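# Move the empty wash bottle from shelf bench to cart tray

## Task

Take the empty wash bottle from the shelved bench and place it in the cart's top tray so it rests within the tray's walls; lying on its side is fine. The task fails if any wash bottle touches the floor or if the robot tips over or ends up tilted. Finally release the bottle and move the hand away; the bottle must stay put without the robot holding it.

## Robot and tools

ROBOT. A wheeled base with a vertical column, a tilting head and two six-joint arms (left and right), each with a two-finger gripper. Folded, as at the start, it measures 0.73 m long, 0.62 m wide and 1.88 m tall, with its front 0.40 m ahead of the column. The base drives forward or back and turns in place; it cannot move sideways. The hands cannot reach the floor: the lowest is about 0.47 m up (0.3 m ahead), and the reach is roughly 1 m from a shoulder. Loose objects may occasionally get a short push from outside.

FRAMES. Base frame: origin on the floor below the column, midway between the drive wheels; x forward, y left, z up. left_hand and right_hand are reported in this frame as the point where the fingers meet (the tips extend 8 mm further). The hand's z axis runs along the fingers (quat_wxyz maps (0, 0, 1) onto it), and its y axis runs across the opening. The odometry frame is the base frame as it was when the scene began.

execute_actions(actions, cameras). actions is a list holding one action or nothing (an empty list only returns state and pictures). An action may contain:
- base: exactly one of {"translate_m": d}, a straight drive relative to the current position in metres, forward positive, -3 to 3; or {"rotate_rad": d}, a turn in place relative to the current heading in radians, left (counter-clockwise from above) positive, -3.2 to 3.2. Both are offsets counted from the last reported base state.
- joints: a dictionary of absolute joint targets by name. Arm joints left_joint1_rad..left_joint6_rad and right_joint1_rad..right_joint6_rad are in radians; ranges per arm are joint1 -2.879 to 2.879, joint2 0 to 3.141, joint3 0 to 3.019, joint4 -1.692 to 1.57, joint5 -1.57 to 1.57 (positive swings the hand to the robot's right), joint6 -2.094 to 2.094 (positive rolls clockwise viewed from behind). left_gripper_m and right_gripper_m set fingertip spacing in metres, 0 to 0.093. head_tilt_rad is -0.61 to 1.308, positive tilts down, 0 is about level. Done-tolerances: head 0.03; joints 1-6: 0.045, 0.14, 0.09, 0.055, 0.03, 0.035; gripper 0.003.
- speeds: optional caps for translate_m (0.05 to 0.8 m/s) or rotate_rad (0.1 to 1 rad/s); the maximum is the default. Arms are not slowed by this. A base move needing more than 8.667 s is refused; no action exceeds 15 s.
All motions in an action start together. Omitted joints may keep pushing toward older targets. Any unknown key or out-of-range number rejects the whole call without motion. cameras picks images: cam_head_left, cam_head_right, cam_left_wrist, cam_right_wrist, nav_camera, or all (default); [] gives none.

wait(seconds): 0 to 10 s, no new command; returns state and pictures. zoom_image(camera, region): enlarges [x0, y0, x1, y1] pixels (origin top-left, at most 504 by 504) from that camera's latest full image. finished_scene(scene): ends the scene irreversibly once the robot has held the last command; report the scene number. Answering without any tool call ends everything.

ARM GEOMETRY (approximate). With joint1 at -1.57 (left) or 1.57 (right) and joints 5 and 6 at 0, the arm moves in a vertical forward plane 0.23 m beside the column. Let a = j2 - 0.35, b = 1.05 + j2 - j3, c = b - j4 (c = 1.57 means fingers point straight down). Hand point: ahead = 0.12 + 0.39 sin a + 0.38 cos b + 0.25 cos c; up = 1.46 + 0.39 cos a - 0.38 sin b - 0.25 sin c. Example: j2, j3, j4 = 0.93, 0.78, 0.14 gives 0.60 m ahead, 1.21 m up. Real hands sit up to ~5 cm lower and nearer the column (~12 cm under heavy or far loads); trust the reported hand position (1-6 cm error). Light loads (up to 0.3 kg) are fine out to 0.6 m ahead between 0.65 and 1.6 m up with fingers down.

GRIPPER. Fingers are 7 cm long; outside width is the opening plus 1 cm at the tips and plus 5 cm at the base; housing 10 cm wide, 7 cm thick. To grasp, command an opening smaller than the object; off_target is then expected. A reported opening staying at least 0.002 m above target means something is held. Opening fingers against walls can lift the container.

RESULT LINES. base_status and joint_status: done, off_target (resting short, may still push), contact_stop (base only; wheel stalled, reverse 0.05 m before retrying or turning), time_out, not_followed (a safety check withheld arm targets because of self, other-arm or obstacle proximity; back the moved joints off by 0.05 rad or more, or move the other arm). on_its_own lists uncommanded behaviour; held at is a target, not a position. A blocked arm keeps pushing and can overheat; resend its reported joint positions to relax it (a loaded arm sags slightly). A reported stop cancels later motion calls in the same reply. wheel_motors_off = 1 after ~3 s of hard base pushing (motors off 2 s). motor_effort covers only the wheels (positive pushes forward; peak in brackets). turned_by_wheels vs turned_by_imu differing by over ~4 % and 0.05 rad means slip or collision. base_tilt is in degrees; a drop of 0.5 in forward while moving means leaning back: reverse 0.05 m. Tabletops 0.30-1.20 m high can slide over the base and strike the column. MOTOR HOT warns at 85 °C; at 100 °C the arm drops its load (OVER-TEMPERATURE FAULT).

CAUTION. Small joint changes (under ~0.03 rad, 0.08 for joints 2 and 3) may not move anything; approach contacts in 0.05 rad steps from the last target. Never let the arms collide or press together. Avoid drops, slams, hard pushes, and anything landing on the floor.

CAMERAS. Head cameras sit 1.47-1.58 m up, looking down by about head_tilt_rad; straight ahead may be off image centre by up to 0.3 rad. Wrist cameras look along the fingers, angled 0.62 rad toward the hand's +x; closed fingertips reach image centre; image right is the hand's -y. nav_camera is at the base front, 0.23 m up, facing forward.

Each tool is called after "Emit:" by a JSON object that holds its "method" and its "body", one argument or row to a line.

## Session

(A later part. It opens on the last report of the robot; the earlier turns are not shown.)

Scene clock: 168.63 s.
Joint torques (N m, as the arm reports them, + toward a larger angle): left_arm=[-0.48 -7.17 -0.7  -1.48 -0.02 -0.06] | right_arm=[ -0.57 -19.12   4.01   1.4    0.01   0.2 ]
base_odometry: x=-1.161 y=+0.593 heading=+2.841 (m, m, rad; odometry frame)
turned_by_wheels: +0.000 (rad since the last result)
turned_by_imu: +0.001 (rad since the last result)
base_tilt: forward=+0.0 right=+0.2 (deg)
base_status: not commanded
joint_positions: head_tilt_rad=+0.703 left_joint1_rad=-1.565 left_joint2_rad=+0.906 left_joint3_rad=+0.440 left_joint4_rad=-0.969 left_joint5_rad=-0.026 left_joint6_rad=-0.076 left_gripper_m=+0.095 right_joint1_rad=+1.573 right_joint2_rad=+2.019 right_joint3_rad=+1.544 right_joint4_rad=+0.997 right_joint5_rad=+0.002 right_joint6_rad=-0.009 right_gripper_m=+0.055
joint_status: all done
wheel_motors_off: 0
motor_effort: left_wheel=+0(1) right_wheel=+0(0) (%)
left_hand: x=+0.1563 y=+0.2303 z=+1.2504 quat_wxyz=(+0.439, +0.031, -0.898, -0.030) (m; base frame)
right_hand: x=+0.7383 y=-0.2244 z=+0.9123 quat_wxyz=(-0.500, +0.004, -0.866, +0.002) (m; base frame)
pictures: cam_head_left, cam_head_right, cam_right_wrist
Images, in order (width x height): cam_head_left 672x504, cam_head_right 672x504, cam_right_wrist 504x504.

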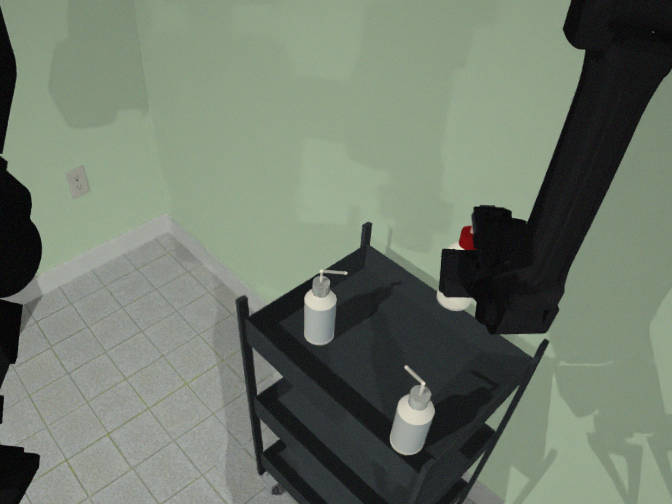

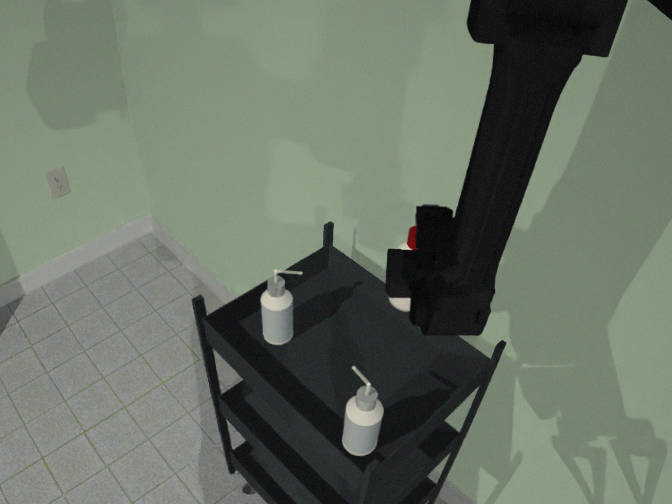

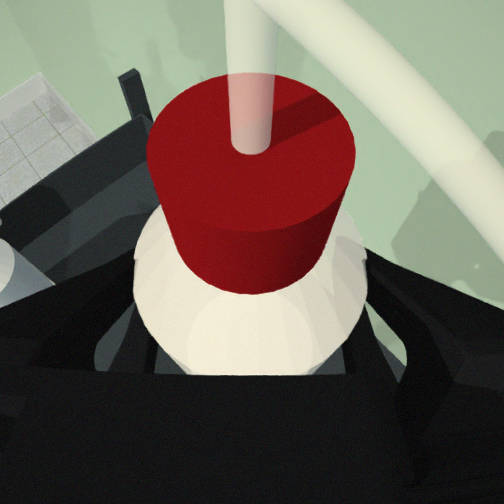

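Emit:
{"method": "execute_actions", "body": {
  "actions": [
    {"joints":{"right_joint1_rad":1.67}}
  ],
  "cameras": ["cam_head_left","cam_head_right","cam_right_wrist"]
}}

Scene clock: 178.47 s.
Joint torques (N m, as the arm reports them, + toward a larger angle): left_arm=[-0.61 -7.52 -0.76 -1.33 -0.04 -0.07] | right_arm=[  0.7  -19.1    4.03   1.43  -0.01   0.2 ]
base_odometry: x=-1.161 y=+0.593 heading=+2.841 (m, m, rad; odometry frame)
turned_by_wheels: +0.000 (rad since the last result)
turned_by_imu: +0.001 (rad since the last result)
base_tilt: forward=-0.1 right=+0.2 (deg)
base_status: not commanded
joint_positions: head_tilt_rad=+0.703 left_joint1_rad=-1.565 left_joint2_rad=+0.906 left_joint3_rad=+0.440 left_joint4_rad=-0.969 left_joint5_rad=-0.026 left_joint6_rad=-0.076 left_gripper_m=+0.095 right_joint1_rad=+1.683 right_joint2_rad=+2.019 right_joint3_rad=+1.544 right_joint4_rad=+0.997 right_joint5_rad=+0.001 right_joint6_rad=-0.009 right_gripper_m=+0.055
joint_status: all done
wheel_motors_off: 0
motor_effort: left_wheel=+1(0) right_wheel=+0(1) (%)
left_hand: x=+0.1563 y=+0.2303 z=+1.2504 quat_wxyz=(+0.439, +0.031, -0.898, -0.030) (m; base frame)
right_hand: x=+0.7358 y=-0.1363 z=+0.9166 quat_wxyz=(-0.499, +0.004, -0.865, -0.053) (m; base frame)
pictures: cam_head_left, cam_head_right, cam_right_wrist
Images, in order (width x height): cam_head_left 672x504, cam_head_right 672x504, cam_right_wrist 504x504.

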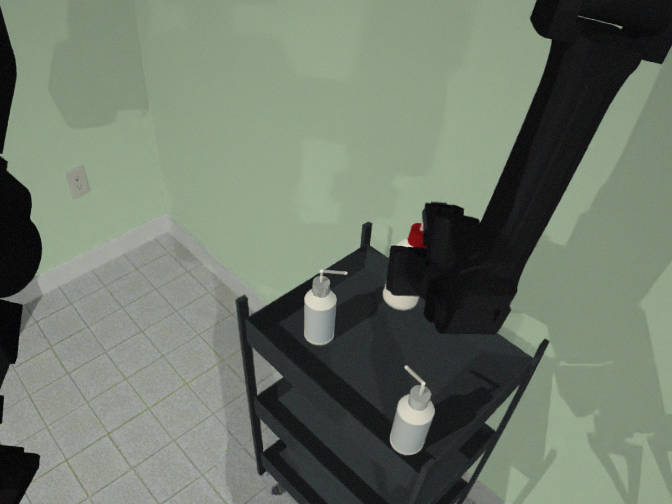

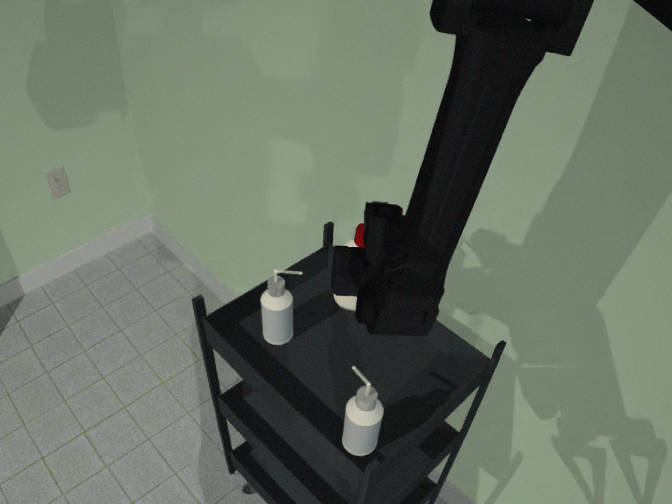

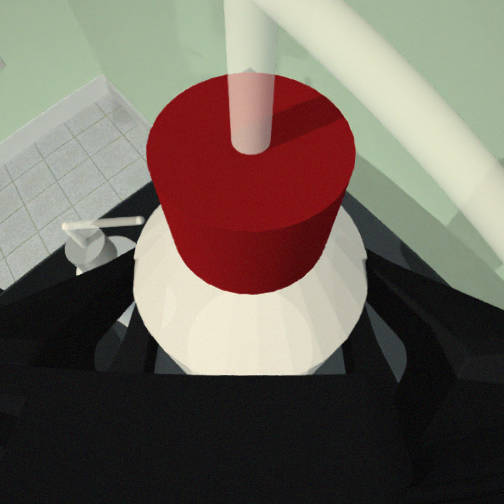

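Lower further.

Emit:
{"method": "execute_actions", "body": {
  "actions": [
    {"joints":{"right_joint2_rad":2.15,"right_joint3_rad":1.71,"right_joint4_rad":0.99}}
  ],
  "cameras": ["cam_head_left","cam_head_right"]
}}

Scene clock: 195.97 s.
Joint torques (N m, as the arm reports them, + toward a larger angle): left_arm=[-0.84 -7.52 -0.89 -1.33 -0.05 -0.04] | right_arm=[  1.19 -17.85   3.17   1.5   -0.03   0.2 ]
base_odometry: x=-1.161 y=+0.593 heading=+2.841 (m, m, rad; odometry frame)
turned_by_wheels: +0.000 (rad since the last result)
turned_by_imu: +0.001 (rad since the last result)
base_tilt: forward=-0.1 right=+0.2 (deg)
base_status: not commanded
joint_positions: head_tilt_rad=+0.703 left_joint1_rad=-1.565 left_joint2_rad=+0.906 left_joint3_rad=+0.440 left_joint4_rad=-0.969 left_joint5_rad=-0.026 left_joint6_rad=-0.076 left_gripper_m=+0.095 right_joint1_rad=+1.683 right_joint2_rad=+2.155 right_joint3_rad=+1.705 right_joint4_rad=+0.997 right_joint5_rad=+0.001 right_joint6_rad=-0.009 right_gripper_m=+0.055
joint_status: all done
wheel_motors_off: 0
motor_effort: left_wheel=+0(0) right_wheel=+0(1) (%)
left_hand: x=+0.1563 y=+0.2303 z=+1.2504 quat_wxyz=(+0.439, +0.031, -0.898, -0.030) (m; base frame)
right_hand: x=+0.7395 y=-0.1316 z=+0.8713 quat_wxyz=(-0.510, +0.003, -0.859, -0.053) (m; base frame)
pictures: cam_head_left, cam_head_right
Images, in order (width x height): cam_head_left 672x504, cam_head_right 672x504.

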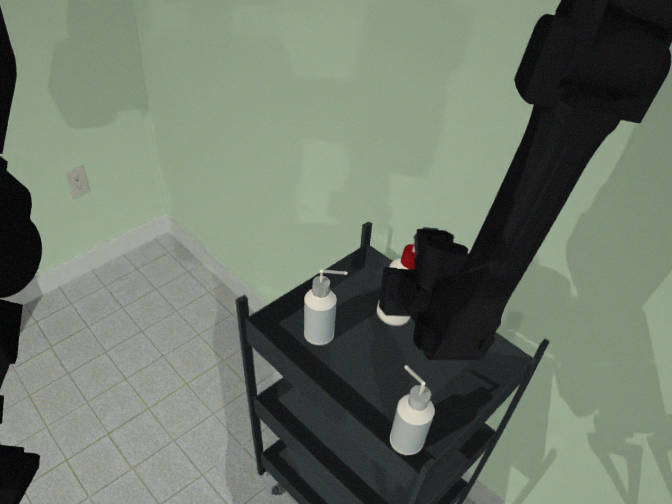

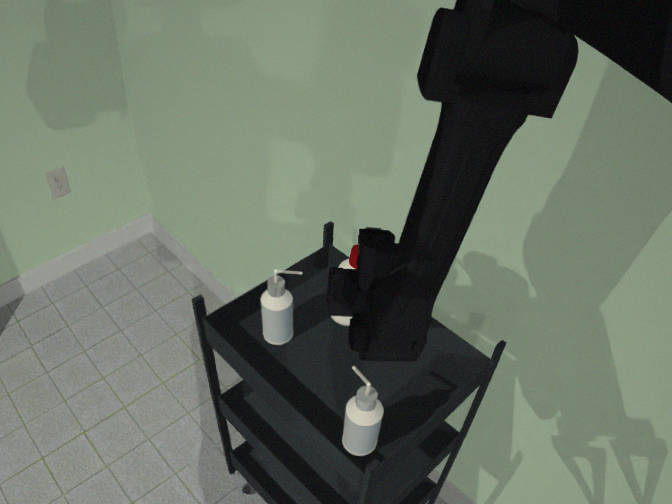

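Emit:
{"method": "execute_actions", "body": {
  "actions": [
    {"joints":{"right_joint2_rad":2.25,"right_joint3_rad":1.81}}
  ],
  "cameras": ["cam_head_left"]
}}

Scene clock: 200.70 s.
Joint torques (N m, as the arm reports them, + toward a larger angle): left_arm=[-0.3  -7.83 -0.7  -1.45 -0.01 -0.06] | right_arm=[  0.84 -17.18   3.4    1.45  -0.03   0.21]
base_odometry: x=-1.161 y=+0.593 heading=+2.841 (m, m, rad; odometry frame)
turned_by_wheels: +0.000 (rad since the last result)
turned_by_imu: +0.001 (rad since the last result)
base_tilt: forward=-0.1 right=+0.2 (deg)
base_status: not commanded
joint_positions: head_tilt_rad=+0.703 left_joint1_rad=-1.565 left_joint2_rad=+0.906 left_joint3_rad=+0.440 left_joint4_rad=-0.969 left_joint5_rad=-0.026 left_joint6_rad=-0.076 left_gripper_m=+0.095 right_joint1_rad=+1.683 right_joint2_rad=+2.249 right_joint3_rad=+1.803 right_joint4_rad=+0.997 right_joint5_rad=+0.001 right_joint6_rad=-0.009 right_gripper_m=+0.055
joint_status: all done
wheel_motors_off: 0
motor_effort: left_wheel=+0(0) right_wheel=-1(1) (%)
left_hand: x=+0.1563 y=+0.2303 z=+1.2504 quat_wxyz=(+0.439, +0.031, -0.898, -0.030) (m; base frame)
right_hand: x=+0.7309 y=-0.1288 z=+0.8374 quat_wxyz=(-0.512, +0.003, -0.858, -0.053) (m; base frame)
pictures: cam_head_left
Images, in order (width x height): cam_head_left 672x504.

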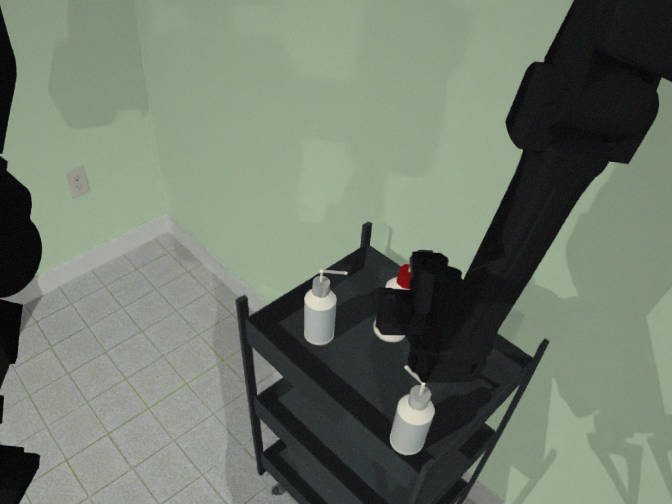

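Emit:
{"method": "execute_actions", "body": {
  "actions": [
    {"joints":{"right_gripper_m":0.093}}
  ],
  "cameras": ["cam_head_left","cam_right_wrist"]
}}

Scene clock: 208.27 s.
Joint torques (N m, as the arm reports them, + toward a larger angle): left_arm=[-0.64 -7.62 -0.59 -1.44 -0.02 -0.07] | right_arm=[  1.24 -16.89   3.49   1.52   0.01   0.19]
base_odometry: x=-1.161 y=+0.593 heading=+2.841 (m, m, rad; odometry frame)
turned_by_wheels: +0.000 (rad since the last result)
turned_by_imu: +0.001 (rad since the last result)
base_tilt: forward=-0.1 right=+0.2 (deg)
base_status: not commanded
joint_positions: head_tilt_rad=+0.703 left_joint1_rad=-1.565 left_joint2_rad=+0.906 left_joint3_rad=+0.440 left_joint4_rad=-0.969 left_joint5_rad=-0.026 left_joint6_rad=-0.076 left_gripper_m=+0.095 right_joint1_rad=+1.683 right_joint2_rad=+2.249 right_joint3_rad=+1.803 right_joint4_rad=+0.997 right_joint5_rad=+0.001 right_joint6_rad=-0.009 right_gripper_m=+0.093
joint_status: all done
wheel_motors_off: 0
motor_effort: left_wheel=+1(0) right_wheel=+0(0) (%)
left_hand: x=+0.1563 y=+0.2303 z=+1.2504 quat_wxyz=(+0.439, +0.031, -0.898, -0.030) (m; base frame)
right_hand: x=+0.7309 y=-0.1288 z=+0.8374 quat_wxyz=(-0.512, +0.003, -0.858, -0.053) (m; base frame)
pictures: cam_head_left, cam_right_wrist
Images, in order (width x height): cam_head_left 672x504, cam_right_wrist 504x504.

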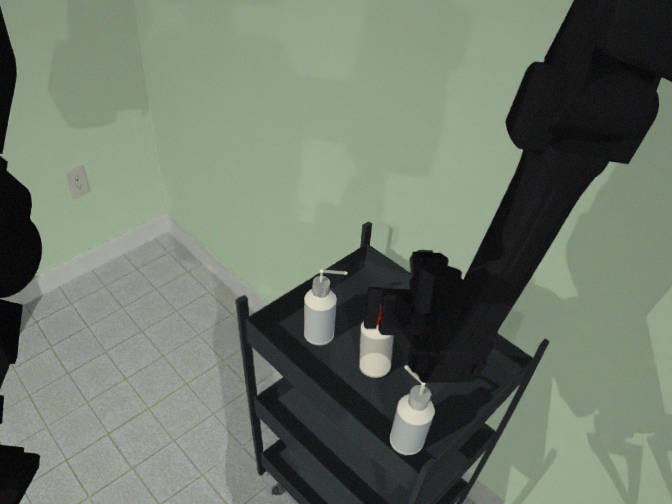

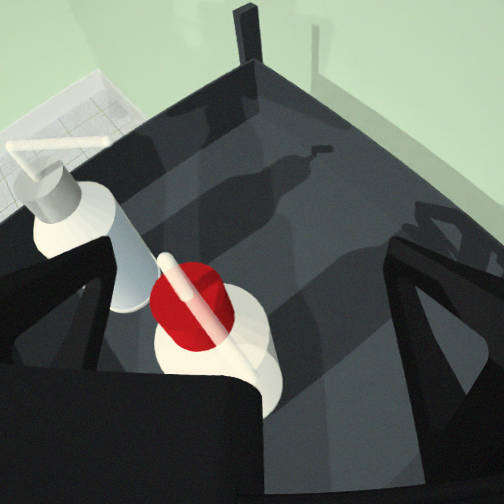

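Emit:
{"method": "execute_actions", "body": {
  "actions": [
    {"joints":{"right_joint2_rad":1.69,"right_joint3_rad":1.25}}
  ],
  "cameras": []
}}

Emit:
{"method": "execute_actions", "body": {
  "actions": [
    {"base":{"translate_m":-0.5},"joints":{"right_joint1_rad":1.57,"right_joint2_rad":0.92,"right_joint3_rad":0.4,"right_joint4_rad":-0.97}}
  ],
  "cameras": ["cam_head_left"]
}}

Scene clock: 217.00 s.
Joint torques (N m, as the arm reports them, + toward a larger angle): left_arm=[-0.36 -7.5  -0.67 -1.34 -0.02 -0.07] | right_arm=[  0.19 -17.04   2.92   1.48  -0.01   0.18]
base_odometry: x=-1.161 y=+0.593 heading=+2.841 (m, m, rad; odometry frame)
turned_by_wheels: +0.000 (rad since the last result)
turned_by_imu: +0.002 (rad since the last result)
base_tilt: forward=-0.1 right=+0.1 (deg)
base_status: not commanded
joint_positions: head_tilt_rad=+0.703 left_joint1_rad=-1.565 left_joint2_rad=+0.906 left_joint3_rad=+0.440 left_joint4_rad=-0.969 left_joint5_rad=-0.026 left_joint6_rad=-0.076 left_gripper_m=+0.095 right_joint1_rad=+1.683 right_joint2_rad=+1.683 right_joint3_rad=+1.251 right_joint4_rad=+0.997 right_joint5_rad=+0.001 right_joint6_rad=-0.009 right_gripper_m=+0.093
joint_status: all done
wheel_motors_off: 0
motor_effort: left_wheel=+0(0) right_wheel=+0(1) (%)
left_hand: x=+0.1563 y=+0.2303 z=+1.2504 quat_wxyz=(+0.439, +0.031, -0.898, -0.030) (m; base frame)
right_hand: x=+0.7487 y=-0.1489 z=+1.0544 quat_wxyz=(-0.517, +0.003, -0.854, -0.053) (m; base frame)
pictures: none
No camera images: the call's "cameras" was empty. Leave "cameras" out to get every camera's image.

Scene clock: 219.37 s.
Joint torques (N m, as the arm reports them, + toward a larger angle): left_arm=[-0.75 -6.95 -0.49 -1.39 -0.03 -0.02] | right_arm=[ 0.58 -6.43 -0.85 -2.11  0.05  0.22]
base_odometry: x=-0.684 y=+0.445 heading=+2.842 (m, m, rad; odometry frame)
turned_by_wheels: +0.001 (rad since the last result)
turned_by_imu: +0.001 (rad since the last result)
base_tilt: forward=-0.1 right=+0.2 (deg)
base_status: done
joint_positions: head_tilt_rad=+0.704 left_joint1_rad=-1.565 left_joint2_rad=+0.906 left_joint3_rad=+0.438 left_joint4_rad=-0.969 left_joint5_rad=-0.026 left_joint6_rad=-0.076 left_gripper_m=+0.095 right_joint1_rad=+1.558 right_joint2_rad=+0.930 right_joint3_rad=+0.396 right_joint4_rad=-0.951 right_joint5_rad=+0.001 right_joint6_rad=-0.009 right_gripper_m=+0.093
joint_status: all done
wheel_motors_off: 0
motor_effort: left_wheel=+1(48) right_wheel=-1(44) (%)
left_hand: x=+0.1551 y=+0.2303 z=+1.2508 quat_wxyz=(+0.440, +0.031, -0.897, -0.030) (m; base frame)
right_hand: x=+0.1304 y=-0.2282 z=+1.2548 quat_wxyz=(+0.463, -0.001, -0.887, +0.002) (m; base frame)
pictures: cam_head_left
Images, in order (width x height): cam_head_left 672x504.

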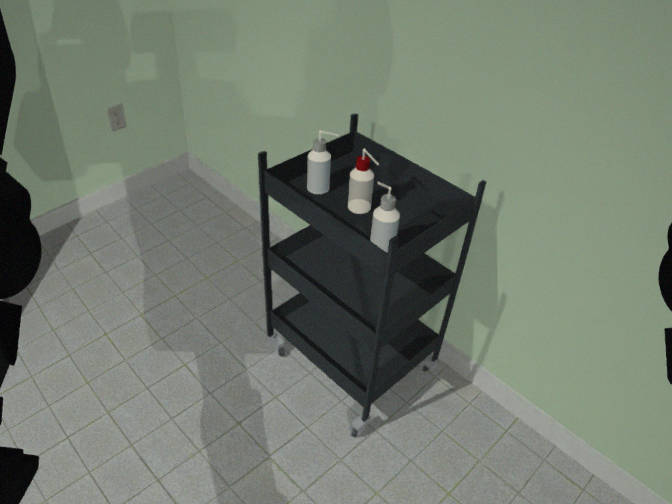

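Emit:
{"method": "finished_scene", "body": {
  "scene": 1
}}

The scene is finished: the task was done.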